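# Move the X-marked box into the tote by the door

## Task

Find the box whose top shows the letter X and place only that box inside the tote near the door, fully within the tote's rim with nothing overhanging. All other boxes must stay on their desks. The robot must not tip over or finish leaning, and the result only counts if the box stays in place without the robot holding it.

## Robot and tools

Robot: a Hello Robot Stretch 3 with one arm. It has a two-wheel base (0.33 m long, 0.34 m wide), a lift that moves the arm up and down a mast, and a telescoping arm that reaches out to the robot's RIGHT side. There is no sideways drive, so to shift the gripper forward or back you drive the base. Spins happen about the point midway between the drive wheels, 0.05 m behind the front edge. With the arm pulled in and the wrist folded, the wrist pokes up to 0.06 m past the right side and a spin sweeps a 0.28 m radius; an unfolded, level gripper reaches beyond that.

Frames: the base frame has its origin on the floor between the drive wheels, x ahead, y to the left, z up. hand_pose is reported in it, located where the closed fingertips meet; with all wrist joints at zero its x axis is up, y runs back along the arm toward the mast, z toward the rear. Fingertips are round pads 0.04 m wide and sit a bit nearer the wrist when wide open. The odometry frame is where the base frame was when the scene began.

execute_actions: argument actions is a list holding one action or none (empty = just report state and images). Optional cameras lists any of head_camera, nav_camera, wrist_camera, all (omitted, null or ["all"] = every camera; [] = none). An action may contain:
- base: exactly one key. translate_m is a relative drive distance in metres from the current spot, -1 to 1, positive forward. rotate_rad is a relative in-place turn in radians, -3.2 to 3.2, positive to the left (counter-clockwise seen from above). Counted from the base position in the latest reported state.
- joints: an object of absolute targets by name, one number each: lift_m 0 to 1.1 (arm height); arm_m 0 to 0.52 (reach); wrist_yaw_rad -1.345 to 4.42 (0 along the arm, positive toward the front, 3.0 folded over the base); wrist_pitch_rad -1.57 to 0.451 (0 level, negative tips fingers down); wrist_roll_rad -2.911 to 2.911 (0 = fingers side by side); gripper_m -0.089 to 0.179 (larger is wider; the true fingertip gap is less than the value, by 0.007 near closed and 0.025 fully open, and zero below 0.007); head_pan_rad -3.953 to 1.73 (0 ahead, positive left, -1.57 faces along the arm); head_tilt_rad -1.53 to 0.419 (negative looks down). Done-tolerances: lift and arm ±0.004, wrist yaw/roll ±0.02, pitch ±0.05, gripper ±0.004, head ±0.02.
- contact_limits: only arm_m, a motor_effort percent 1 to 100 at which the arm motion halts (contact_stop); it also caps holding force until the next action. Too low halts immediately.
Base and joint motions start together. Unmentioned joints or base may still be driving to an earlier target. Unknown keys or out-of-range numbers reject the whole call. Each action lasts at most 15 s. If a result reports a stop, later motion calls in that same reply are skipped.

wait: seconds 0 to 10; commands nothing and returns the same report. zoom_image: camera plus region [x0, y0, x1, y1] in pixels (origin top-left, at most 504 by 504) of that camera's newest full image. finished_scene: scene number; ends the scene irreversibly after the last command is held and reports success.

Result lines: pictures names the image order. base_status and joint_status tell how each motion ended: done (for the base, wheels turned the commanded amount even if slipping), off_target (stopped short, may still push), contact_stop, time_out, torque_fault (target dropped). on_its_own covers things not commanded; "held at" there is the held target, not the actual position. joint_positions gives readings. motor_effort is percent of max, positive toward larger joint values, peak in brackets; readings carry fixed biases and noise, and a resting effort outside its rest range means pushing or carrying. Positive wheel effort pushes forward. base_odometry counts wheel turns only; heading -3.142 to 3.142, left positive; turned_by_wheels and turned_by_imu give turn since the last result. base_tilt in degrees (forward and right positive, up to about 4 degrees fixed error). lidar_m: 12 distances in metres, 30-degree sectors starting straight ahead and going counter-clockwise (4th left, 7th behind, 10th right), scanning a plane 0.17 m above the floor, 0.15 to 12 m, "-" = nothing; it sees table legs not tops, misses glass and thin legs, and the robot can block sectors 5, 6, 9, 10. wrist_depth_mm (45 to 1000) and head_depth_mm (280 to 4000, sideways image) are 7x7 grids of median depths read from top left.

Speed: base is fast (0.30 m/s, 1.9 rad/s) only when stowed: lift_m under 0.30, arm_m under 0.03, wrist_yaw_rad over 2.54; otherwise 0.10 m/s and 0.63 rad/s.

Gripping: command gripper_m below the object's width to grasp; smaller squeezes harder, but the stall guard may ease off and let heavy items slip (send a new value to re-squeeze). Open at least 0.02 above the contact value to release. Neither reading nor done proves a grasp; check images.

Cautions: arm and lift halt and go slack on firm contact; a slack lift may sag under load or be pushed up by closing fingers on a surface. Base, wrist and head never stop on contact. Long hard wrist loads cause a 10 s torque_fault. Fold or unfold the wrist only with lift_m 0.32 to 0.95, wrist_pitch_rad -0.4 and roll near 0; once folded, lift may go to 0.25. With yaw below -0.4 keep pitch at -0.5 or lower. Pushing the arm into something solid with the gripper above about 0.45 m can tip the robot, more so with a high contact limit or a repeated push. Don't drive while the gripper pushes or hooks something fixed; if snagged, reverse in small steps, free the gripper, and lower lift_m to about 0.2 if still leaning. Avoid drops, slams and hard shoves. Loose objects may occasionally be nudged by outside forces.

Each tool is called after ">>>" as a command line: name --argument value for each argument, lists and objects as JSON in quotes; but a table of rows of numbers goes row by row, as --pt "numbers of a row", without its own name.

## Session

>>> execute_actions --actions '[{"joints":{"head_tilt_rad":-0.6}}]'

Scene clock: 0.93 s.
base_odometry: x=+0.000 y=+0.000 heading=+0.000 (m, m, rad; odometry frame)
turned_by_wheels: +0.000 (rad since the last result)
turned_by_imu: +0.000 (rad since the last result)
base_tilt: forward=-0.1 right=+0.0 (deg)
lidar_m: 0.84 0.95 1.56 2.16 1.07 0.90 0.90 1.01 1.28 1.26 1.00 0.84
head_depth_mm: 653 716 789 882 1005 1163 1239 / 665 729 809 911 1041 1208 1235 / 679 747 831 933 1066 1245 1231 / 691 762 851 959 1106 1296 1236 / 703 778 874 987 1139 1349 1213 / 700 799 900 1021 1181 1358 1217 / 738 818 914 1048 1221 1372 1210
base_status: not commanded
joint_positions: lift_m=+0.427 arm_m=+0.000 wrist_yaw_rad=+2.860 wrist_pitch_rad=-0.478 wrist_roll_rad=-0.002 gripper_m=+0.037 head_pan_rad=-0.001 head_tilt_rad=-0.592
joint_status: all done
motor_effort: left_wheel=+0(0) right_wheel=+0(0) lift_m=+28(28) arm_m=+0(0) wrist_yaw_rad=+0(0) wrist_pitch_rad=+8(8) wrist_roll_rad=+1(0) gripper_m=+0(1) head_pan_rad=+1(0) head_tilt_rad=-6(47) (%)
hand_pose: x=+0.0390 y=+0.0627 z=+0.4264 quat_wxyz=(+0.263, +0.703, +0.070, +0.658) (m; base frame)
wrist_depth_mm: - - - - - - 891 / - - - - - - 861 / - - - - - - 884 / 862 907 913 922 924 934 856 / 746 - 780 767 777 755 766 / 633 - 653 647 677 643 654 / 565 551 562 568 558 570 572
pictures: head_camera (sideways: a quarter turn clockwise sets it upright), nav_camera (sideways: a quarter turn counterclockwise sets it upright), wrist_camera
Images, in order (width x height): head_camera 896x504, nav_camera 672x504, wrist_camera 644x364.

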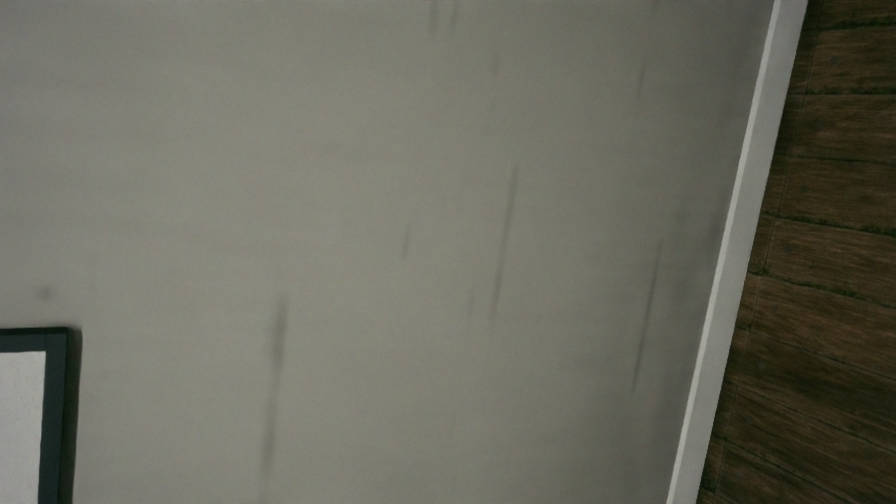

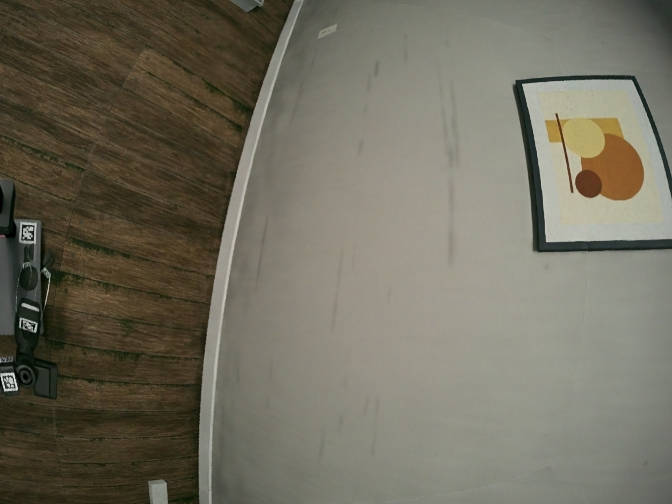

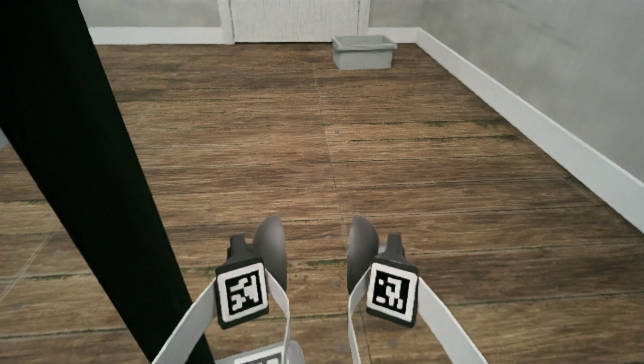

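>>> execute_actions --actions '[{"joints":{"head_pan_rad":-1.8,"lift_m":0.29,"wrist_pitch_rad":-0.4}}]' --cameras '["head_camera","nav_camera"]'

Scene clock: 3.10 s.
base_odometry: x=+0.000 y=+0.000 heading=+0.000 (m, m, rad; odometry frame)
turned_by_wheels: +0.000 (rad since the last result)
turned_by_imu: +0.000 (rad since the last result)
base_tilt: forward=-0.2 right=+0.0 (deg)
lidar_m: 0.84 0.95 1.56 2.16 1.07 0.90 0.89 1.01 1.28 1.26 1.01 0.84
head_depth_mm: 1338 1460 1559 1068 1720 1493 1241 / 1329 1456 1545 1057 1824 1466 1241 / 1319 1465 1526 1051 1803 1459 1235 / 1321 1458 1514 1046 1801 1472 1230 / 1323 1463 1486 1041 1792 1444 1219 / 1316 1447 1463 1032 1758 1437 1218 / 1316 1460 1465 1019 1741 1442 1214
base_status: not commanded
joint_positions: lift_m=+0.290 arm_m=+0.000 wrist_yaw_rad=+2.860 wrist_pitch_rad=-0.421 wrist_roll_rad=-0.002 gripper_m=+0.037 head_pan_rad=-1.793 head_tilt_rad=-0.592
joint_status: all done
motor_effort: left_wheel=+0(0) right_wheel=+0(0) lift_m=+21(28) arm_m=+0(0) wrist_yaw_rad=+0(0) wrist_pitch_rad=+12(13) wrist_roll_rad=+0(0) gripper_m=+0(0) head_pan_rad=-3(47) head_tilt_rad=-6(6) (%)
hand_pose: x=+0.0411 y=+0.0700 z=+0.3023 quat_wxyz=(+0.244, +0.704, +0.050, +0.665) (m; base frame)
wrist_depth_mm: - - - - - - 873 / - - - - - - 869 / - 984 963 - - - 861 / 711 749 750 757 764 776 773 / 601 622 630 615 633 626 632 / 516 - 532 516 531 527 520 / 447 - - 443 440 451 451
pictures: head_camera (sideways: a quarter turn clockwise sets it upright), nav_camera (sideways: a quarter turn counterclockwise sets it upright)
Images, in order (width x height): head_camera 896x504, nav_camera 672x504.

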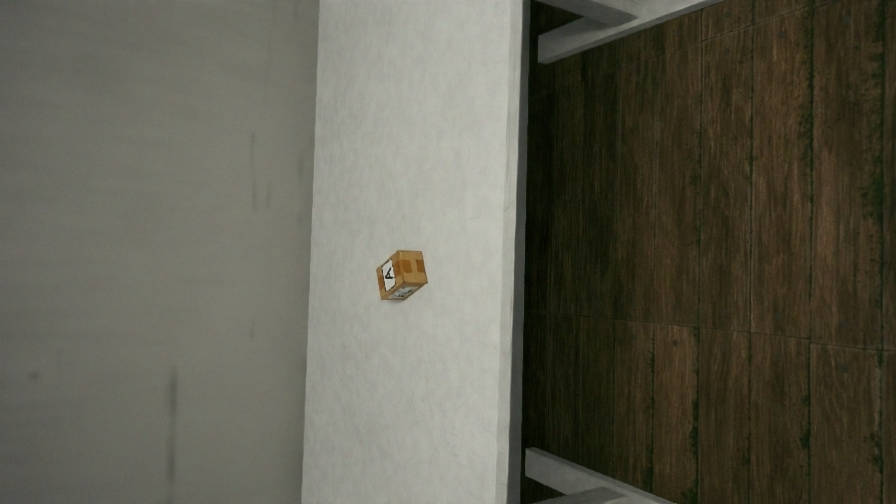

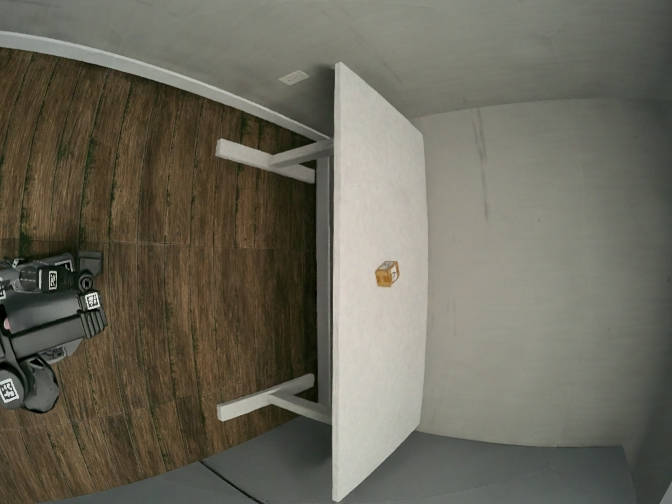

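>>> execute_actions --actions '[{"base":{"rotate_rad":1.65},"joints":{"head_pan_rad":0.6}}]' --cameras '[]'

>>> execute_actions --actions '[{"base":{"translate_m":1.0}}]' --cameras '["nav_camera"]'

>>> execute_actions --actions '[{"base":{"translate_m":0.75},"joints":{"head_pan_rad":1.4}}]' --cameras '["nav_camera","head_camera"]'

Scene clock: 5.70 s.
base_odometry: x=+0.000 y=+0.000 heading=+1.650 (m, m, rad; odometry frame)
turned_by_wheels: +1.650 (rad since the last result)
turned_by_imu: +1.607 (rad since the last result)
base_tilt: forward=-0.1 right=-0.1 (deg)
lidar_m: 2.16 1.03 0.89 0.90 1.04 1.30 1.26 0.97 0.84 0.84 0.98 1.71
head_depth_mm: 2076 2238 2391 2381 1823 1488 1237 / 1164 1329 2563 2294 1820 1472 1242 / 1062 1186 1347 1569 1757 1467 1232 / 971 1077 1202 1383 1609 1460 1225 / 893 984 1100 1229 1413 1456 1226 / 833 913 1004 1110 1262 1385 1227 / 776 844 922 1026 1141 1289 1210
base_status: done
joint_positions: lift_m=+0.290 arm_m=+0.000 wrist_yaw_rad=+2.860 wrist_pitch_rad=-0.421 wrist_roll_rad=-0.002 gripper_m=+0.037 head_pan_rad=+0.593 head_tilt_rad=-0.593
joint_status: all done
motor_effort: left_wheel=-2(8) right_wheel=+2(8) lift_m=+21(21) arm_m=+0(0) wrist_yaw_rad=+0(0) wrist_pitch_rad=+12(12) wrist_roll_rad=+1(0) gripper_m=+0(0) head_pan_rad=+4(44) head_tilt_rad=-5(6) (%)
hand_pose: x=+0.0411 y=+0.0700 z=+0.3023 quat_wxyz=(+0.244, +0.704, +0.050, +0.665) (m; base frame)
wrist_depth_mm: - 844 825 838 850 878 856 / - 911 894 909 928 941 943 / - 937 971 980 - 994 - / 704 755 751 761 780 772 775 / 604 617 632 617 637 621 632 / 513 - 528 522 542 521 523 / 445 - - 448 438 453 452
pictures: none
No camera images: the call's "cameras" was empty. Leave "cameras" out to get every camera's image.

Scene clock: 10.80 s.
base_odometry: x=-0.079 y=+0.997 heading=+1.650 (m, m, rad; odometry frame)
turned_by_wheels: +0.000 (rad since the last result)
turned_by_imu: +0.003 (rad since the last result)
base_tilt: forward=-0.2 right=-0.1 (deg)
lidar_m: 1.19 1.43 0.63 0.63 0.73 1.29 2.19 1.28 1.11 1.11 1.29 1.20
head_depth_mm: 1168 1250 1340 1451 1590 1481 1238 / 1274 1373 1500 1620 1718 1483 1237 / 1393 1539 1651 1842 1792 1472 1230 / 1549 1707 1892 2084 1796 1449 1228 / 1767 1951 2181 2254 1776 1444 1223 / 2012 2255 2625 2292 1777 1405 1167 / 2360 2673 2879 713 785 887 1023
base_status: done
joint_positions: lift_m=+0.290 arm_m=+0.000 wrist_yaw_rad=+2.860 wrist_pitch_rad=-0.421 wrist_roll_rad=-0.002 gripper_m=+0.037 head_pan_rad=+0.593 head_tilt_rad=-0.593
joint_status: not commanded
motor_effort: left_wheel=-2(6) right_wheel=+2(5) lift_m=+21(21) arm_m=+0(0) wrist_yaw_rad=+0(0) wrist_pitch_rad=+11(12) wrist_roll_rad=+0(0) gripper_m=+0(0) head_pan_rad=+4(4) head_tilt_rad=-4(5) (%)
hand_pose: x=+0.0411 y=+0.0701 z=+0.3024 quat_wxyz=(+0.244, +0.704, +0.050, +0.665) (m; base frame)
wrist_depth_mm: - 593 602 621 613 - - / - 638 654 660 684 - - / - 711 719 706 748 - - / 709 742 758 771 771 779 775 / 605 616 634 614 631 626 629 / 506 - 514 519 543 521 528 / 450 - - 442 440 446 457
pictures: nav_camera (sideways: a quarter turn counterclockwise sets it upright)
Images, in order (width x height): nav_camera 672x504.

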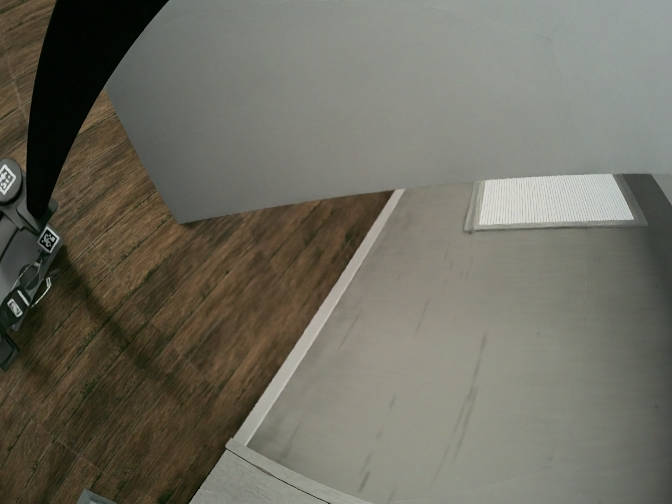

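Scene clock: 15.07 s.
base_odometry: x=-0.138 y=+1.745 heading=+1.650 (m, m, rad; odometry frame)
turned_by_wheels: +0.000 (rad since the last result)
turned_by_imu: +0.002 (rad since the last result)
base_tilt: forward=-0.2 right=+0.0 (deg)
lidar_m: 0.51 0.59 1.04 0.90 0.70 0.88 2.58 1.51 1.31 0.95 0.56 0.48
head_depth_mm: 2220 2033 1934 1811 1656 1445 1244 / 2843 3131 3008 2378 1819 1475 1239 / 2939 3192 3358 2357 1817 1464 1233 / 2929 3199 3386 2347 1789 1461 1227 / 2875 3212 3144 2334 1784 1457 1223 / 2958 3275 3298 2307 1781 1441 1224 / 2947 3342 3318 2292 1224 1255 1192
base_status: done
joint_positions: lift_m=+0.290 arm_m=+0.000 wrist_yaw_rad=+2.860 wrist_pitch_rad=-0.421 wrist_roll_rad=-0.002 gripper_m=+0.037 head_pan_rad=+1.393 head_tilt_rad=-0.593
joint_status: all done
motor_effort: left_wheel=-2(6) right_wheel=+2(6) lift_m=+21(21) arm_m=+0(0) wrist_yaw_rad=+0(1) wrist_pitch_rad=+12(12) wrist_roll_rad=+0(1) gripper_m=-1(1) head_pan_rad=+4(47) head_tilt_rad=-4(5) (%)
hand_pose: x=+0.0411 y=+0.0701 z=+0.3024 quat_wxyz=(+0.244, +0.704, +0.049, +0.665) (m; base frame)
wrist_depth_mm: - - - - - 820 567 / - - - - - 819 566 / - 917 966 - - 808 562 / - 764 761 757 770 728 566 / 586 617 640 615 627 623 550 / 509 - 519 519 538 520 508 / 451 - - 449 441 452 452
pictures: head_camera (sideways: a quarter turn clockwise sets it upright), nav_camera (sideways: a quarter turn counterclockwise sets it upright)
Images, in order (width x height): head_camera 896x504, nav_camera 672x504.

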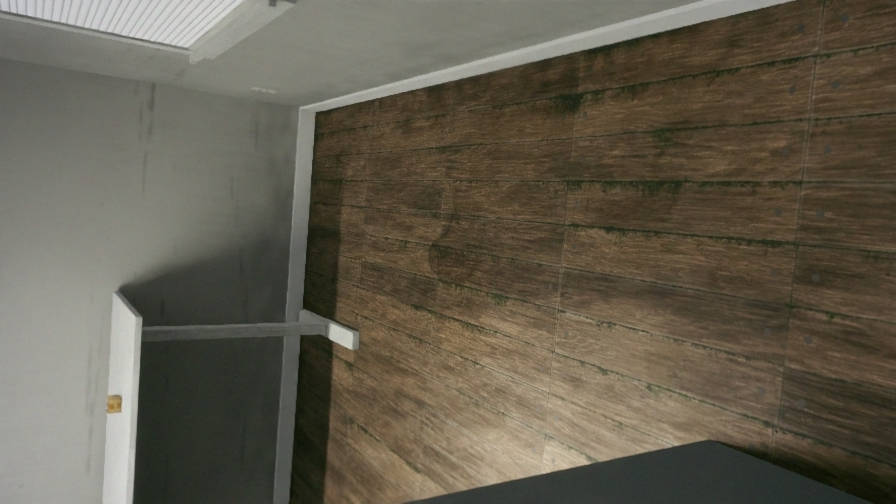

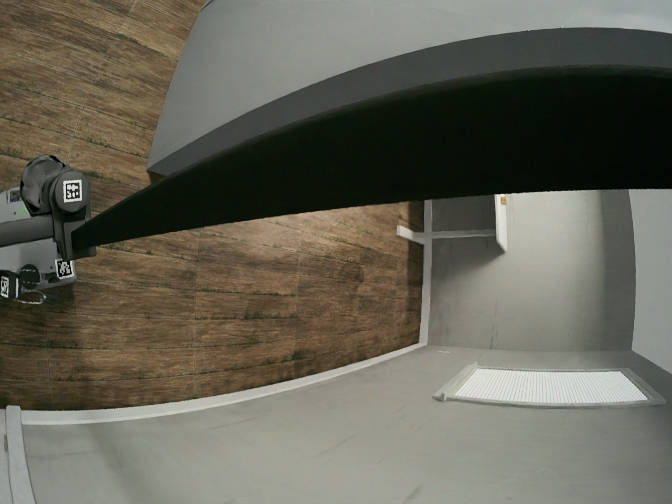

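>>> execute_actions --actions '[{"base":{"rotate_rad":1.33},"joints":{"head_pan_rad":0.9,"head_tilt_rad":-0.5}}]' --cameras '[]'

>>> execute_actions --actions '[{"base":{"translate_m":1.0}}]' --cameras '[]'

>>> execute_actions --actions '[{"base":{"translate_m":0.3}}]'

Scene clock: 17.40 s.
base_odometry: x=-0.138 y=+1.745 heading=+2.980 (m, m, rad; odometry frame)
turned_by_wheels: +1.330 (rad since the last result)
turned_by_imu: +1.296 (rad since the last result)
base_tilt: forward=-0.2 right=+0.0 (deg)
lidar_m: 2.12 0.64 0.63 1.79 1.82 1.35 1.31 0.68 0.49 0.48 0.53 0.74
head_depth_mm: 582 652 746 867 1035 1490 1300 / 533 591 665 764 886 1068 1235 / 503 547 605 678 776 909 1099 / 553 599 653 716 792 898 1029 / 638 696 767 858 971 1120 1223 / 745 827 933 1071 1259 1456 1274 / 900 1020 1193 1415 1741 1535 1276
base_status: done
joint_positions: lift_m=+0.290 arm_m=+0.000 wrist_yaw_rad=+2.860 wrist_pitch_rad=-0.421 wrist_roll_rad=-0.002 gripper_m=+0.037 head_pan_rad=+0.907 head_tilt_rad=-0.506
joint_status: all done
motor_effort: left_wheel=-2(8) right_wheel=+2(7) lift_m=+21(21) arm_m=+0(0) wrist_yaw_rad=+0(0) wrist_pitch_rad=+12(11) wrist_roll_rad=+0(0) gripper_m=+0(0) head_pan_rad=-4(35) head_tilt_rad=+4(20) (%)
hand_pose: x=+0.0411 y=+0.0701 z=+0.3024 quat_wxyz=(+0.244, +0.704, +0.049, +0.665) (m; base frame)
wrist_depth_mm: - - - - 718 566 610 / - - - - 752 603 677 / - 973 - - 773 677 760 / 725 762 749 760 738 742 781 / 603 616 641 625 630 623 629 / 514 - 522 520 543 519 522 / 441 - - 449 442 448 452
pictures: none
No camera images: the call's "cameras" was empty. Leave "cameras" out to get every camera's image.

Scene clock: 22.50 s.
base_odometry: x=-1.125 y=+1.906 heading=+2.979 (m, m, rad; odometry frame)
turned_by_wheels: +0.000 (rad since the last result)
turned_by_imu: +0.003 (rad since the last result)
base_tilt: forward=-0.3 right=+0.0 (deg)
lidar_m: 2.10 2.10 2.68 0.45 0.46 0.64 1.84 0.73 0.54 0.53 0.55 0.77
head_depth_mm: 2497 2537 2805 2773 2004 1580 1297 / 2729 2803 3071 2723 2017 1567 1290 / 3061 3175 3479 2731 1999 1561 1293 / 3326 3607 3808 2707 1991 1549 1291 / 3186 3456 3699 2682 1975 1554 1278 / 2954 3142 3354 2667 1967 1545 1280 / 2789 2953 3244 2630 1965 1535 1279
base_status: done
joint_positions: lift_m=+0.290 arm_m=+0.000 wrist_yaw_rad=+2.860 wrist_pitch_rad=-0.421 wrist_roll_rad=-0.002 gripper_m=+0.037 head_pan_rad=+0.907 head_tilt_rad=-0.506
joint_status: not commanded
motor_effort: left_wheel=-3(7) right_wheel=+2(6) lift_m=+21(21) arm_m=+0(0) wrist_yaw_rad=+0(0) wrist_pitch_rad=+12(12) wrist_roll_rad=+0(1) gripper_m=+0(0) head_pan_rad=-4(4) head_tilt_rad=+4(4) (%)
hand_pose: x=+0.0411 y=+0.0701 z=+0.3024 quat_wxyz=(+0.244, +0.704, +0.049, +0.665) (m; base frame)
wrist_depth_mm: - - - - - - - / - 997 - - - - - / - 721 997 - - - - / - 516 751 769 762 766 780 / 495 565 631 612 638 612 627 / 507 - 529 517 536 528 526 / 449 - - 442 438 447 452
pictures: none
No camera images: the call's "cameras" was empty. Leave "cameras" out to get every camera's image.

Scene clock: 25.23 s.
base_odometry: x=-1.421 y=+1.955 heading=+2.979 (m, m, rad; odometry frame)
turned_by_wheels: +0.000 (rad since the last result)
turned_by_imu: +0.001 (rad since the last result)
base_tilt: forward=-0.1 right=+0.0 (deg)
lidar_m: 2.16 1.82 2.50 2.29 0.59 0.63 1.86 0.74 0.55 0.53 0.56 0.78
head_depth_mm: 2181 2249 2421 2532 2005 1575 1301 / 2394 2461 2710 2731 2032 1576 1304 / 2665 2715 2952 2686 1982 1563 1292 / 3058 3219 3516 2643 1972 1547 1291 / 3175 3479 3635 2689 1957 1558 1283 / 2983 3171 3432 2689 1955 1545 1286 / 2824 3014 3167 2651 1949 1537 1280
base_status: done
joint_positions: lift_m=+0.290 arm_m=+0.000 wrist_yaw_rad=+2.860 wrist_pitch_rad=-0.421 wrist_roll_rad=-0.002 gripper_m=+0.037 head_pan_rad=+0.907 head_tilt_rad=-0.506
joint_status: not commanded
motor_effort: left_wheel=-2(7) right_wheel=+2(5) lift_m=+21(21) arm_m=+0(0) wrist_yaw_rad=+0(0) wrist_pitch_rad=+12(11) wrist_roll_rad=+0(0) gripper_m=+0(0) head_pan_rad=-3(4) head_tilt_rad=+4(4) (%)
hand_pose: x=+0.0411 y=+0.0701 z=+0.3024 quat_wxyz=(+0.244, +0.704, +0.049, +0.665) (m; base frame)
wrist_depth_mm: - - - - - - - / - - - - - - - / - 993 976 - - - - / - 733 749 761 761 777 783 / 609 620 632 610 631 622 612 / 511 - 524 512 533 528 530 / 447 - - 441 443 453 454
pictures: head_camera (sideways: a quarter turn clockwise sets it upright), nav_camera (sideways: a quarter turn counterclockwise sets it upright), wrist_camera
Images, in order (width x height): head_camera 896x504, nav_camera 672x504, wrist_camera 644x364.

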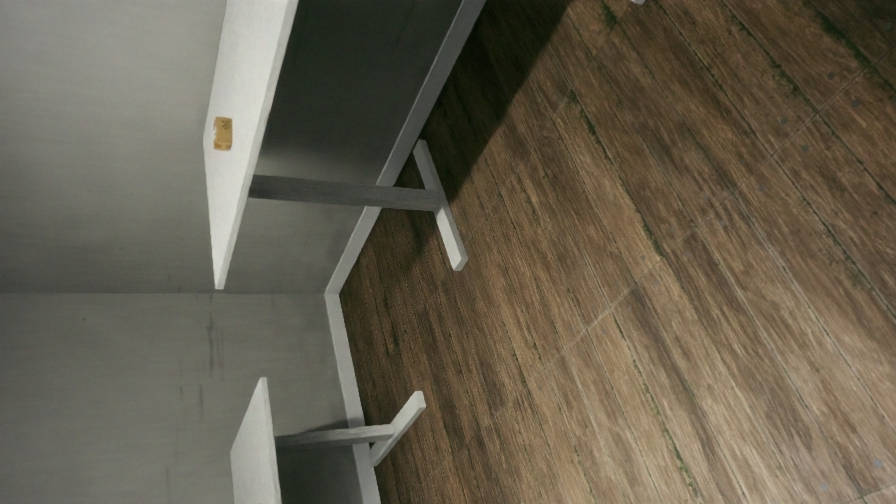

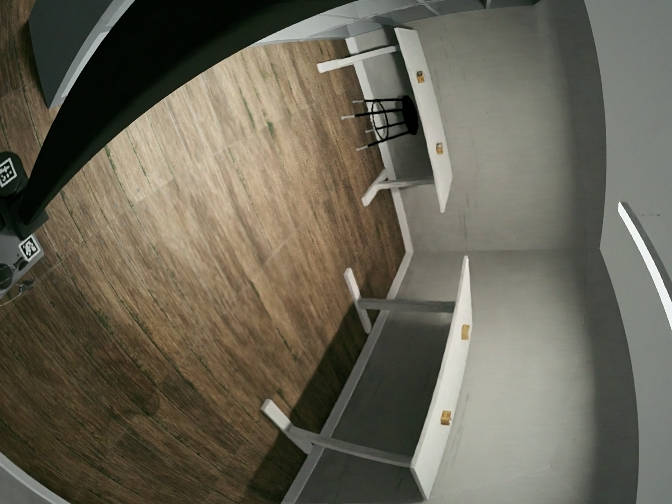

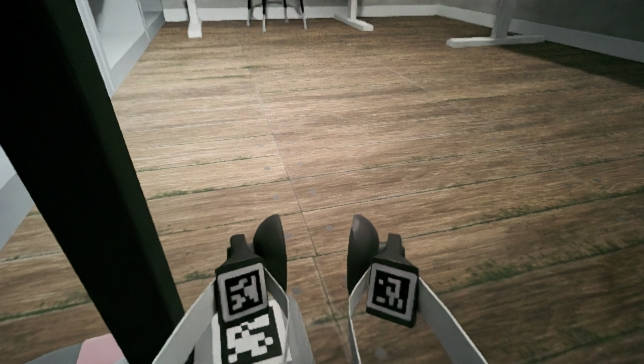

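>>> execute_actions --actions '[{"base":{"rotate_rad":0.93},"joints":{"head_pan_rad":0.55,"head_tilt_rad":-0.35}}]' --cameras '[]'

>>> execute_actions --actions '[{"base":{"translate_m":1.0}}]' --cameras '[]'

>>> execute_actions --actions '[{"base":{"translate_m":0.5},"joints":{"head_pan_rad":0.8}}]' --cameras '["head_camera"]'

>>> execute_actions --actions '[{"joints":{"head_pan_rad":-0.6}}]' --cameras '["head_camera","nav_camera"]'

>>> execute_actions --actions '[{"joints":{"head_pan_rad":-1.3}}]' --cameras '["head_camera"]'

Scene clock: 27.33 s.
base_odometry: x=-1.421 y=+1.955 heading=-2.374 (m, m, rad; odometry frame)
turned_by_wheels: +0.930 (rad since the last result)
turned_by_imu: +0.906 (rad since the last result)
base_tilt: forward=-0.1 right=+0.0 (deg)
lidar_m: 2.49 2.77 1.37 0.59 2.60 0.85 0.57 0.53 0.54 0.69 1.50 1.82
head_depth_mm: 2799 3002 3197 3384 2488 1847 1456 / 2844 2992 3143 3300 2453 1828 1442 / 2801 2949 3125 3329 2453 1831 1433 / 2756 2934 3092 3270 2459 1798 1435 / 2725 2884 3082 3269 2417 1784 1429 / 2707 2917 3041 3244 2401 1787 1432 / 1878 2012 2089 2178 2041 1669 1416
base_status: done
joint_positions: lift_m=+0.290 arm_m=+0.000 wrist_yaw_rad=+2.860 wrist_pitch_rad=-0.421 wrist_roll_rad=-0.002 gripper_m=+0.037 head_pan_rad=+0.557 head_tilt_rad=-0.358
joint_status: all done
motor_effort: left_wheel=-2(8) right_wheel=+2(7) lift_m=+21(21) arm_m=+0(0) wrist_yaw_rad=+0(0) wrist_pitch_rad=+12(12) wrist_roll_rad=+0(1) gripper_m=+0(1) head_pan_rad=-4(29) head_tilt_rad=+5(26) (%)
hand_pose: x=+0.0411 y=+0.0701 z=+0.3024 quat_wxyz=(+0.244, +0.704, +0.049, +0.665) (m; base frame)
wrist_depth_mm: - - 622 - - - - / - - 707 - - - - / - 937 775 860 - - - / 718 754 771 762 757 765 763 / 610 612 633 619 629 611 616 / 505 - 523 519 538 527 524 / 446 - - 447 441 455 458
pictures: none
No camera images: the call's "cameras" was empty. Leave "cameras" out to get every camera's image.

Scene clock: 32.43 s.
base_odometry: x=-2.141 y=+1.260 heading=-2.374 (m, m, rad; odometry frame)
turned_by_wheels: +0.000 (rad since the last result)
turned_by_imu: +0.003 (rad since the last result)
base_tilt: forward=-0.2 right=+0.0 (deg)
lidar_m: 1.51 2.04 1.75 1.11 1.42 1.05 1.44 1.34 1.36 1.70 1.15 1.61
head_depth_mm: 2126 2275 2414 2616 2510 1826 1453 / 2124 2243 2391 2527 2487 1830 1448 / 2089 2224 2360 2119 2315 1811 1436 / 2090 2219 2367 2250 2443 1811 1429 / 2065 2185 2330 1988 2308 1785 1433 / 2043 2157 2317 1975 2293 1782 1421 / 2025 2160 2317 2139 2397 1778 1419
base_status: done
joint_positions: lift_m=+0.290 arm_m=+0.000 wrist_yaw_rad=+2.860 wrist_pitch_rad=-0.421 wrist_roll_rad=-0.002 gripper_m=+0.037 head_pan_rad=+0.557 head_tilt_rad=-0.358
joint_status: not commanded
motor_effort: left_wheel=-3(6) right_wheel=+2(5) lift_m=+21(21) arm_m=+0(0) wrist_yaw_rad=+0(0) wrist_pitch_rad=+12(12) wrist_roll_rad=+0(1) gripper_m=+0(0) head_pan_rad=-5(3) head_tilt_rad=+5(5) (%)
hand_pose: x=+0.0411 y=+0.0701 z=+0.3024 quat_wxyz=(+0.244, +0.704, +0.049, +0.665) (m; base frame)
wrist_depth_mm: - - - - - - - / - - - - - - - / - 979 975 - - - - / 717 757 762 773 764 770 778 / 608 611 631 614 630 625 627 / 511 - 515 517 541 523 524 / 449 - - 444 441 454 451
pictures: none
No camera images: the call's "cameras" was empty. Leave "cameras" out to get every camera's image.

Scene clock: 35.73 s.
base_odometry: x=-2.500 y=+0.913 heading=-2.374 (m, m, rad; odometry frame)
turned_by_wheels: +0.000 (rad since the last result)
turned_by_imu: +0.001 (rad since the last result)
base_tilt: forward=-0.2 right=+0.0 (deg)
lidar_m: 1.67 1.48 1.48 1.65 1.74 1.49 1.86 1.74 1.76 1.02 1.30 1.03
head_depth_mm: 1661 1766 1875 1943 2156 1830 1454 / 1682 1793 1909 1757 2074 1767 1450 / 1721 1822 1930 1721 2224 1822 1439 / 1744 1855 1971 1715 2214 1757 1427 / 1760 1875 2023 1675 2207 1804 1423 / 1804 1913 2034 1667 2293 1729 1422 / 1827 1936 2095 1643 2335 1792 1427
base_status: done
joint_positions: lift_m=+0.290 arm_m=+0.000 wrist_yaw_rad=+2.860 wrist_pitch_rad=-0.421 wrist_roll_rad=-0.002 gripper_m=+0.037 head_pan_rad=+0.793 head_tilt_rad=-0.358
joint_status: all done
motor_effort: left_wheel=-2(6) right_wheel=+2(6) lift_m=+21(21) arm_m=+0(0) wrist_yaw_rad=+0(0) wrist_pitch_rad=+12(11) wrist_roll_rad=+0(0) gripper_m=+0(0) head_pan_rad=+5(26) head_tilt_rad=+5(5) (%)
hand_pose: x=+0.0411 y=+0.0701 z=+0.3025 quat_wxyz=(+0.244, +0.704, +0.049, +0.665) (m; base frame)
wrist_depth_mm: - - - - - - - / - - - - - - - / - 977 980 - - - - / 712 737 750 771 757 758 781 / 596 628 636 613 634 622 635 / 515 - 512 513 540 515 522 / 448 - - 446 445 452 449
pictures: head_camera (sideways: a quarter turn clockwise sets it upright)
Images, in order (width x height): head_camera 896x504.

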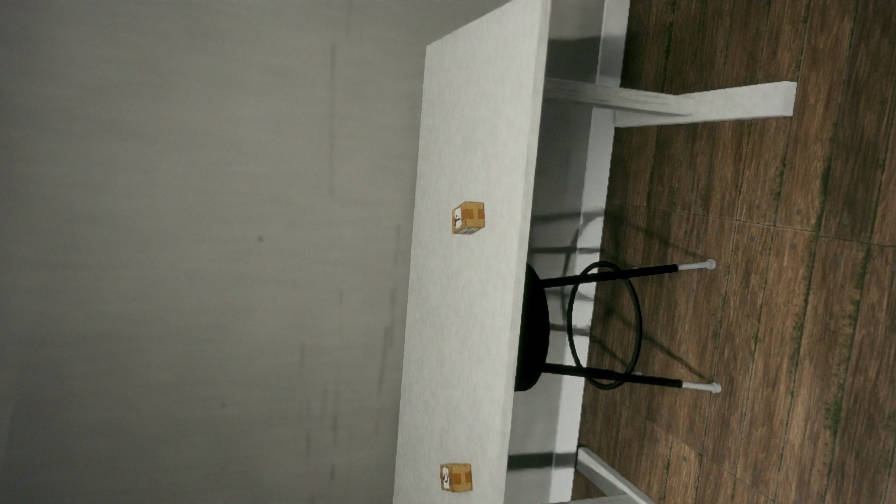

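Scene clock: 37.03 s.
base_odometry: x=-2.500 y=+0.913 heading=-2.374 (m, m, rad; odometry frame)
turned_by_wheels: +0.000 (rad since the last result)
turned_by_imu: +0.000 (rad since the last result)
base_tilt: forward=-0.2 right=+0.0 (deg)
lidar_m: 1.68 1.49 1.49 1.65 1.74 1.49 1.87 1.74 1.77 1.02 1.30 1.03
head_depth_mm: 1046 1105 1164 1077 685 545 1451 / 1081 1143 1215 1064 680 565 1453 / 1121 1188 1252 1054 675 1551 1450 / 1160 1226 1310 1038 671 1628 1435 / 1209 1275 1364 1028 665 1682 1426 / 1248 1323 1428 1016 660 1658 1346 / 1294 1382 1491 1005 689 1650 1381
base_status: not commanded
joint_positions: lift_m=+0.290 arm_m=+0.000 wrist_yaw_rad=+2.860 wrist_pitch_rad=-0.421 wrist_roll_rad=-0.002 gripper_m=+0.037 head_pan_rad=-0.593 head_tilt_rad=-0.358
joint_status: all done
motor_effort: left_wheel=-2(2) right_wheel=+2(2) lift_m=+21(21) arm_m=+0(0) wrist_yaw_rad=+0(0) wrist_pitch_rad=+11(12) wrist_roll_rad=+0(1) gripper_m=+0(0) head_pan_rad=-3(45) head_tilt_rad=+5(5) (%)
hand_pose: x=+0.0411 y=+0.0701 z=+0.3025 quat_wxyz=(+0.244, +0.704, +0.049, +0.665) (m; base frame)
wrist_depth_mm: - - - - - - - / - - - - - - - / - 978 997 - - - - / 707 755 753 749 780 777 765 / 604 615 640 610 635 620 625 / 507 - 521 517 541 525 527 / 442 - - 445 438 454 459
pictures: head_camera (sideways: a quarter turn clockwise sets it upright), nav_camera (sideways: a quarter turn counterclockwise sets it upright)
Images, in order (width x height): head_camera 896x504, nav_camera 672x504.

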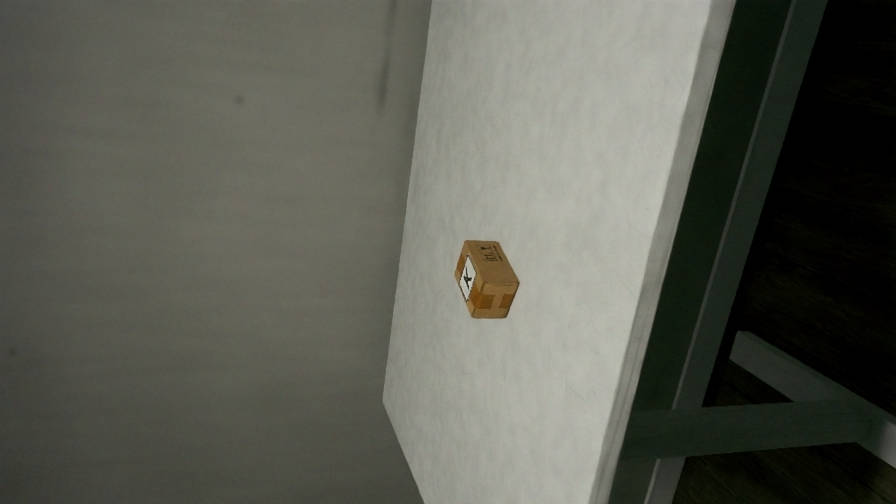

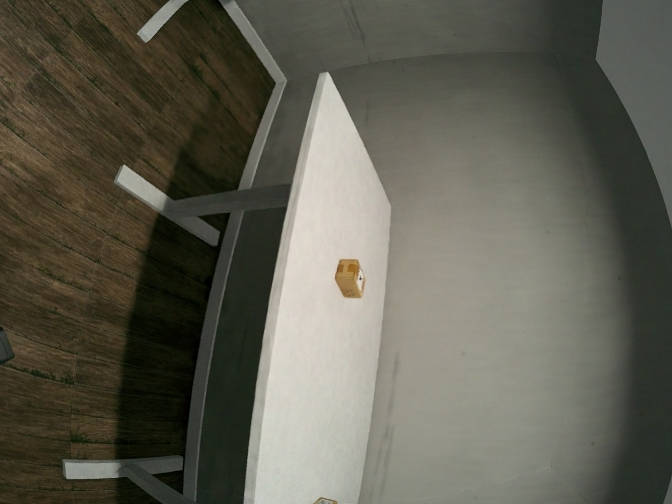

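Scene clock: 38.00 s.
base_odometry: x=-2.500 y=+0.913 heading=-2.374 (m, m, rad; odometry frame)
turned_by_wheels: +0.000 (rad since the last result)
turned_by_imu: +0.000 (rad since the last result)
base_tilt: forward=-0.1 right=+0.0 (deg)
lidar_m: 1.68 1.49 1.49 1.65 1.74 1.49 1.87 1.74 1.76 1.03 1.29 1.02
head_depth_mm: 1302 1391 1503 1079 763 1843 1447 / 1248 1341 1437 1069 716 1227 1407 / 1202 1282 1377 1056 675 1698 1399 / 1160 1230 1322 1042 669 1633 1436 / 1114 1190 1267 1029 666 1578 1434 / 1085 1147 1214 1022 661 1518 1421 / 1047 1103 1175 1009 657 548 1424
base_status: not commanded
joint_positions: lift_m=+0.290 arm_m=+0.000 wrist_yaw_rad=+2.860 wrist_pitch_rad=-0.421 wrist_roll_rad=-0.002 gripper_m=+0.037 head_pan_rad=-1.293 head_tilt_rad=-0.358
joint_status: all done
motor_effort: left_wheel=-2(2) right_wheel=+2(2) lift_m=+21(21) arm_m=+0(0) wrist_yaw_rad=+0(0) wrist_pitch_rad=+11(12) wrist_roll_rad=+0(0) gripper_m=+0(0) head_pan_rad=-4(43) head_tilt_rad=+5(5) (%)
hand_pose: x=+0.0411 y=+0.0701 z=+0.3025 quat_wxyz=(+0.244, +0.704, +0.049, +0.665) (m; base frame)
wrist_depth_mm: - - - - - - - / - - - - - - - / - 973 - - - - - / 706 757 759 767 774 777 783 / 602 618 641 616 627 632 630 / 502 - 516 522 537 522 521 / 451 - - 445 442 452 454
pictures: head_camera (sideways: a quarter turn clockwise sets it upright)
Images, in order (width x height): head_camera 896x504.

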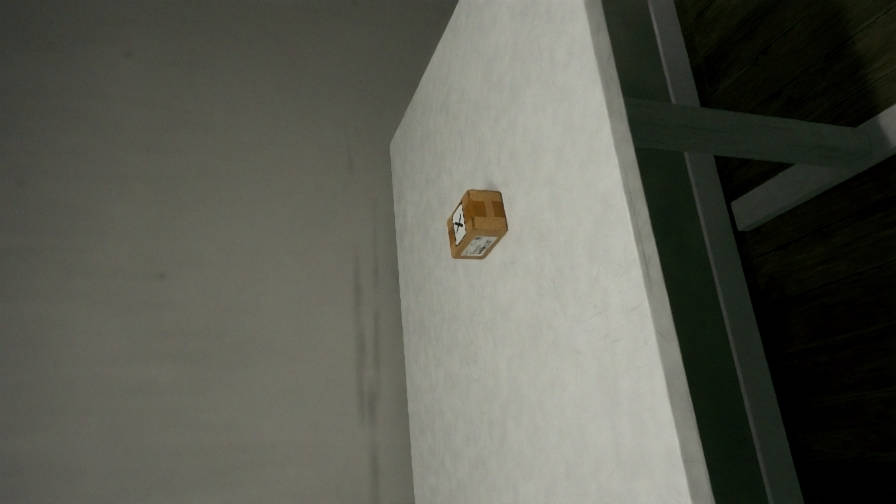

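>>> zoom_image --camera "head_camera" --region '[420, 170, 540, 280]'

Region (420, 170, 540, 280) of head_camera's 896x504 image, scaled by 4.200, with more detail than that image has; it fills the top 462 rows of this view, and the rest is white.

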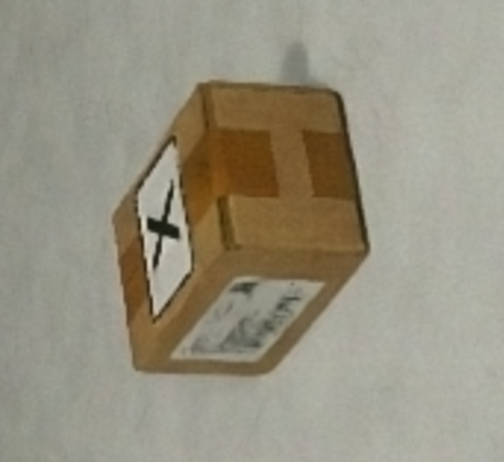

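>>> execute_actions --actions '[{"base":{"rotate_rad":0.64},"joints":{"head_pan_rad":-1.57,"head_tilt_rad":-0.45}}]' --cameras '[]'

>>> execute_actions --actions '[{"base":{"translate_m":-0.31},"joints":{"lift_m":0.6}}]' --cameras '[]'

>>> execute_actions --actions '[{"joints":{"lift_m":1.1,"wrist_yaw_rad":0,"gripper_m":0.17,"arm_m":0.1}}]' --cameras '[]'

>>> execute_actions --actions '[{"joints":{"arm_m":0.36,"wrist_pitch_rad":-0.7}}]' --cameras '["head_camera","wrist_camera"]'

Scene clock: 39.87 s.
base_odometry: x=-2.500 y=+0.913 heading=-1.734 (m, m, rad; odometry frame)
turned_by_wheels: +0.640 (rad since the last result)
turned_by_imu: +0.624 (rad since the last result)
base_tilt: forward=-0.2 right=+0.0 (deg)
lidar_m: 1.48 1.86 1.66 1.29 1.80 1.80 1.74 1.81 1.02 1.29 1.03 1.85
head_depth_mm: 1074 1152 1244 837 622 1630 1364 / 1075 1153 1242 855 619 1628 1354 / 1072 1157 1233 845 614 1614 1350 / 1077 1159 1232 836 609 1609 1355 / 1074 1160 1226 830 604 1615 1338 / 1082 1161 1231 820 599 1616 1330 / 1083 1168 1230 768 597 1615 1326
base_status: done
joint_positions: lift_m=+0.290 arm_m=+0.000 wrist_yaw_rad=+2.860 wrist_pitch_rad=-0.421 wrist_roll_rad=-0.002 gripper_m=+0.037 head_pan_rad=-1.563 head_tilt_rad=-0.445
joint_status: all done
motor_effort: left_wheel=-2(9) right_wheel=+2(7) lift_m=+21(21) arm_m=+0(0) wrist_yaw_rad=+0(0) wrist_pitch_rad=+12(12) wrist_roll_rad=+0(0) gripper_m=-1(0) head_pan_rad=-4(28) head_tilt_rad=-4(18) (%)
hand_pose: x=+0.0411 y=+0.0701 z=+0.3025 quat_wxyz=(+0.244, +0.704, +0.049, +0.665) (m; base frame)
wrist_depth_mm: - - - - - - - / - - - - - - - / - - 981 - - - - / 724 762 738 753 755 769 786 / 607 623 635 620 632 632 633 / 516 - 517 510 541 521 522 / 447 - - 447 436 453 452
pictures: none
No camera images: the call's "cameras" was empty. Leave "cameras" out to get every camera's image.

Scene clock: 44.50 s.
base_odometry: x=-2.450 y=+1.219 heading=-1.735 (m, m, rad; odometry frame)
turned_by_wheels: +0.000 (rad since the last result)
turned_by_imu: -0.001 (rad since the last result)
base_tilt: forward=-0.2 right=-0.1 (deg)
lidar_m: 1.89 1.78 1.35 1.63 1.36 1.48 1.43 1.49 0.88 1.29 1.34 1.24
head_depth_mm: 1072 1158 1235 859 623 1630 1355 / 1075 1158 1246 855 617 1123 1251 / 1073 1149 1229 844 614 1609 1358 / 1075 1161 1223 788 608 1609 1345 / 1077 1157 1227 828 605 1614 1349 / 1079 1162 1226 819 600 1607 1337 / 1076 1156 1232 812 598 1604 1321
base_status: done
joint_positions: lift_m=+0.600 arm_m=+0.000 wrist_yaw_rad=+2.860 wrist_pitch_rad=-0.420 wrist_roll_rad=-0.002 gripper_m=+0.037 head_pan_rad=-1.563 head_tilt_rad=-0.445
joint_status: all done
motor_effort: left_wheel=-2(8) right_wheel=+2(3) lift_m=+35(37) arm_m=+0(0) wrist_yaw_rad=+0(0) wrist_pitch_rad=+11(11) wrist_roll_rad=+0(1) gripper_m=+0(0) head_pan_rad=-4(4) head_tilt_rad=-4(4) (%)
hand_pose: x=+0.0411 y=+0.0701 z=+0.6118 quat_wxyz=(+0.244, +0.704, +0.049, +0.665) (m; base frame)
wrist_depth_mm: - - - - - - - / - - - - - - - / - - - - - - - / - - - - - - - / - - - - - - - / 883 - 878 903 928 904 908 / 762 741 760 768 759 781 774
pictures: none
No camera images: the call's "cameras" was empty. Leave "cameras" out to get every camera's image.

Scene clock: 49.87 s.
base_odometry: x=-2.450 y=+1.219 heading=-1.735 (m, m, rad; odometry frame)
turned_by_wheels: +0.000 (rad since the last result)
turned_by_imu: +0.000 (rad since the last result)
base_tilt: forward=-0.2 right=-0.1 (deg)
lidar_m: 1.90 1.78 1.35 1.63 1.35 1.48 1.43 1.49 0.88 1.29 1.34 1.24
head_depth_mm: 1046 - - - 624 1623 1354 / 1065 - - - 617 1126 1245 / 1074 - - - 588 1608 1350 / 1075 1158 1216 785 606 1603 1342 / 1072 1152 1220 778 605 1615 1328 / 1076 1156 1230 820 602 1607 1331 / 1076 1155 1229 810 598 1601 1330
base_status: not commanded
joint_positions: lift_m=+1.099 arm_m=+0.100 wrist_yaw_rad=+0.003 wrist_pitch_rad=-0.420 wrist_roll_rad=-0.002 gripper_m=+0.170 head_pan_rad=-1.563 head_tilt_rad=-0.445
joint_status: all done
motor_effort: left_wheel=-3(2) right_wheel=+2(2) lift_m=+35(35) arm_m=+4(5) wrist_yaw_rad=-4(4) wrist_pitch_rad=+11(12) wrist_roll_rad=+1(0) gripper_m=+0(83) head_pan_rad=-3(3) head_tilt_rad=-4(4) (%)
hand_pose: x=-0.0208 y=-0.4687 z=+1.1116 quat_wxyz=(+0.693, +0.149, -0.690, -0.147) (m; base frame)
wrist_depth_mm: 860 833 861 861 864 863 849 / 894 881 877 906 903 930 926 / 638 663 666 664 677 732 - / 493 496 504 472 515 516 - / 404 407 410 412 417 434 419 / 351 341 342 346 346 348 355 / - 290 295 298 298 293 295
pictures: none
No camera images: the call's "cameras" was empty. Leave "cameras" out to get every camera's image.

Scene clock: 53.00 s.
base_odometry: x=-2.450 y=+1.219 heading=-1.735 (m, m, rad; odometry frame)
turned_by_wheels: +0.000 (rad since the last result)
turned_by_imu: +0.000 (rad since the last result)
base_tilt: forward=-0.2 right=-0.1 (deg)
lidar_m: 1.90 1.78 1.35 1.63 1.36 1.48 1.43 1.49 0.88 1.29 1.34 1.23
head_depth_mm: 1060 - 1238 858 623 1604 1364 / 1071 - 1243 851 616 1130 1254 / 1071 - 1246 793 615 1602 1350 / 1072 1153 1223 787 608 1600 1336 / 1072 1151 1227 804 604 1600 1338 / 1078 1158 1228 817 599 1601 1331 / 1077 1163 1222 811 598 1617 1326
base_status: not commanded
joint_positions: lift_m=+1.099 arm_m=+0.360 wrist_yaw_rad=+0.002 wrist_pitch_rad=-0.709 wrist_roll_rad=-0.002 gripper_m=+0.170 head_pan_rad=-1.563 head_tilt_rad=-0.445
joint_status: all done
motor_effort: left_wheel=-2(2) right_wheel=+2(2) lift_m=+35(35) arm_m=+4(6) wrist_yaw_rad=-3(4) wrist_pitch_rad=+5(11) wrist_roll_rad=+0(1) gripper_m=+0(0) head_pan_rad=-3(3) head_tilt_rad=-4(4) (%)
hand_pose: x=-0.0212 y=-0.6834 z=+1.0530 quat_wxyz=(+0.664, +0.247, -0.662, -0.245) (m; base frame)
wrist_depth_mm: 514 519 532 528 546 558 669 / 425 433 440 437 445 453 459 / 363 369 372 377 379 387 387 / 318 322 325 269 330 331 340 / 283 286 285 258 290 299 297 / 258 256 256 257 262 261 265 / - 230 233 234 235 234 234
pictures: head_camera (sideways: a quarter turn clockwise sets it upright), wrist_camera
Images, in order (width x height): head_camera 896x504, wrist_camera 644x364.

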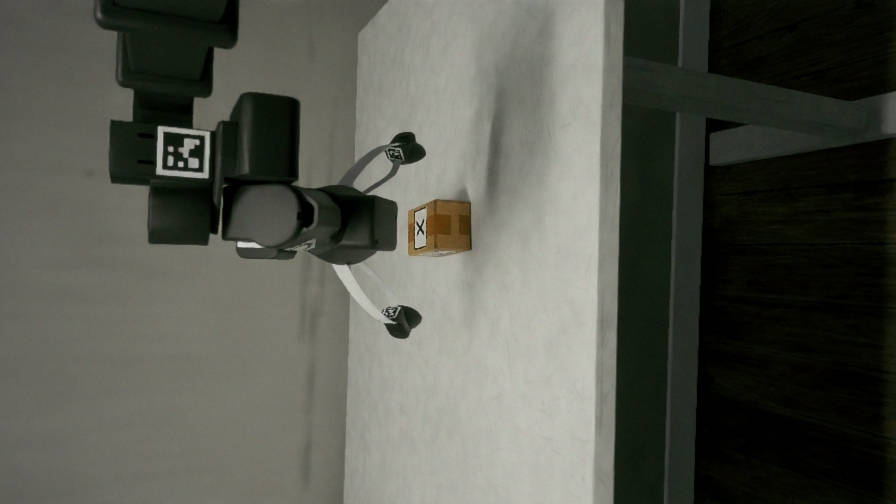

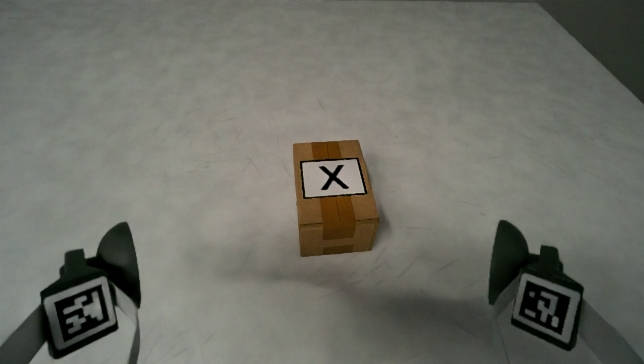

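>>> execute_actions --actions '[{"base":{"translate_m":-0.014},"joints":{"arm_m":0.445,"lift_m":1.044}}]' --cameras '["wrist_camera"]'

>>> execute_actions --actions '[{"joints":{"gripper_m":0.0}}]' --cameras '["wrist_camera"]'

>>> execute_actions --actions '[{"joints":{"lift_m":1.1}}]' --cameras '["wrist_camera"]'

Scene clock: 55.03 s.
base_odometry: x=-2.448 y=+1.233 heading=-1.735 (m, m, rad; odometry frame)
turned_by_wheels: +0.000 (rad since the last result)
turned_by_imu: +0.000 (rad since the last result)
base_tilt: forward=-0.2 right=+0.0 (deg)
lidar_m: 1.91 1.79 1.35 1.59 1.35 1.47 1.42 1.47 0.88 1.29 1.34 1.25
head_depth_mm: 1075 1145 - 857 623 1632 1364 / 1069 1141 1238 848 617 1148 1255 / 1076 1146 - 817 612 1599 1345 / 1073 1154 1230 761 608 1599 1342 / 1077 1159 1227 804 604 1600 1330 / 1072 1159 1232 817 600 1607 1324 / 1079 1159 1229 809 598 1608 1326
base_status: done
joint_positions: lift_m=+1.044 arm_m=+0.445 wrist_yaw_rad=+0.002 wrist_pitch_rad=-0.710 wrist_roll_rad=-0.002 gripper_m=+0.170 head_pan_rad=-1.563 head_tilt_rad=-0.445
joint_status: all done
motor_effort: left_wheel=-2(5) right_wheel=+1(4) lift_m=+21(35) arm_m=+4(3) wrist_yaw_rad=-2(2) wrist_pitch_rad=+6(6) wrist_roll_rad=+0(0) gripper_m=+0(1) head_pan_rad=-4(4) head_tilt_rad=-4(4) (%)
hand_pose: x=-0.0212 y=-0.7683 z=+0.9978 quat_wxyz=(+0.664, +0.247, -0.662, -0.245) (m; base frame)
wrist_depth_mm: 400 408 415 418 423 432 438 / 330 333 341 345 350 354 356 / 283 285 290 292 295 300 302 / 248 250 251 189 257 259 261 / 220 222 223 166 226 233 230 / 201 199 196 150 203 203 208 / - 179 178 156 181 182 184
pictures: wrist_camera
Images, in order (width x height): wrist_camera 644x364.

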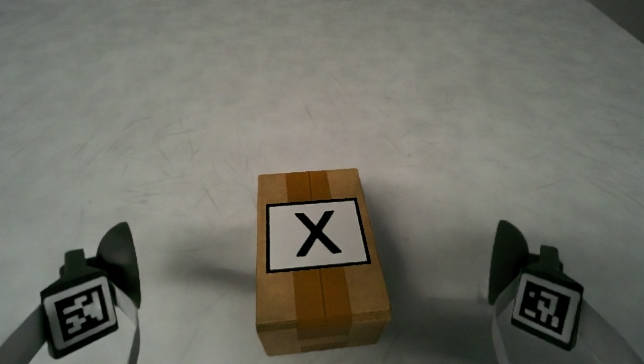

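Scene clock: 57.23 s.
base_odometry: x=-2.448 y=+1.233 heading=-1.735 (m, m, rad; odometry frame)
turned_by_wheels: +0.000 (rad since the last result)
turned_by_imu: +0.000 (rad since the last result)
base_tilt: forward=-0.1 right=+0.0 (deg)
lidar_m: 1.91 1.79 1.36 1.59 1.35 1.47 1.42 1.47 0.88 1.29 1.35 1.24
head_depth_mm: 1069 1141 - 860 622 1620 1360 / 1071 1145 1244 852 618 1152 1254 / 1072 1142 1201 793 613 1618 1350 / 1072 1155 1227 762 608 1604 1345 / 1074 1161 1229 827 605 1602 1340 / 1074 1158 1221 818 600 1613 1331 / 1078 1165 1235 814 598 1607 1330
base_status: not commanded
joint_positions: lift_m=+1.044 arm_m=+0.445 wrist_yaw_rad=+0.002 wrist_pitch_rad=-0.714 wrist_roll_rad=-0.002 gripper_m=+0.001 head_pan_rad=-1.563 head_tilt_rad=-0.445
joint_status: all done
motor_effort: left_wheel=-2(2) right_wheel=+1(2) lift_m=+21(21) arm_m=+4(4) wrist_yaw_rad=-2(2) wrist_pitch_rad=+8(8) wrist_roll_rad=+0(0) gripper_m=-21(96) head_pan_rad=-5(4) head_tilt_rad=-4(4) (%)
hand_pose: x=-0.0212 y=-0.7674 z=+0.9970 quat_wxyz=(+0.664, +0.248, -0.661, -0.247) (m; base frame)
wrist_depth_mm: 396 399 410 413 418 428 427 / 329 334 335 341 346 351 353 / 280 283 289 289 293 295 299 / 245 250 250 187 253 258 260 / 219 218 219 166 229 228 230 / 196 197 151 149 - 203 204 / 179 180 177 144 180 185 186
pictures: wrist_camera
Images, in order (width x height): wrist_camera 644x364.

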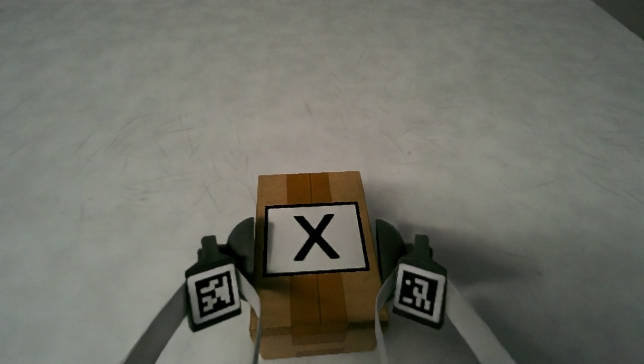

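Scene clock: 58.57 s.
base_odometry: x=-2.448 y=+1.233 heading=-1.735 (m, m, rad; odometry frame)
turned_by_wheels: +0.000 (rad since the last result)
turned_by_imu: +0.000 (rad since the last result)
base_tilt: forward=-0.2 right=+0.0 (deg)
lidar_m: 1.91 1.79 1.35 1.58 1.35 1.47 1.42 1.48 0.88 1.29 1.35 1.25
head_depth_mm: 1075 - 1232 864 621 1625 1364 / 1074 1168 1232 850 617 1151 1250 / 1069 - 1234 841 614 1613 1351 / 1077 1156 1218 748 610 1609 1340 / 1074 1158 1222 829 605 1608 1334 / 1071 1159 1229 821 601 1604 1331 / 1075 1162 1222 813 596 1611 1331
base_status: not commanded
joint_positions: lift_m=+1.099 arm_m=+0.445 wrist_yaw_rad=+0.002 wrist_pitch_rad=-0.716 wrist_roll_rad=-0.002 gripper_m=+0.001 head_pan_rad=-1.563 head_tilt_rad=-0.445
joint_status: all done
motor_effort: left_wheel=-2(2) right_wheel=+2(2) lift_m=+36(35) arm_m=+4(4) wrist_yaw_rad=-2(2) wrist_pitch_rad=+9(9) wrist_roll_rad=+0(0) gripper_m=-20(21) head_pan_rad=-4(4) head_tilt_rad=-4(4) (%)
hand_pose: x=-0.0212 y=-0.7671 z=+1.0517 quat_wxyz=(+0.663, +0.249, -0.661, -0.247) (m; base frame)
wrist_depth_mm: 501 513 521 520 533 539 602 / 421 425 432 435 440 447 465 / 358 361 370 372 373 380 376 / 316 317 318 187 326 329 333 / 279 281 280 165 291 292 292 / 252 253 151 149 - 261 261 / 228 229 227 145 230 236 237
pictures: wrist_camera
Images, in order (width x height): wrist_camera 644x364.

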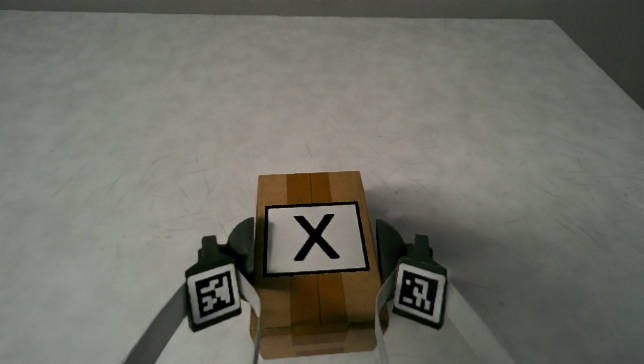

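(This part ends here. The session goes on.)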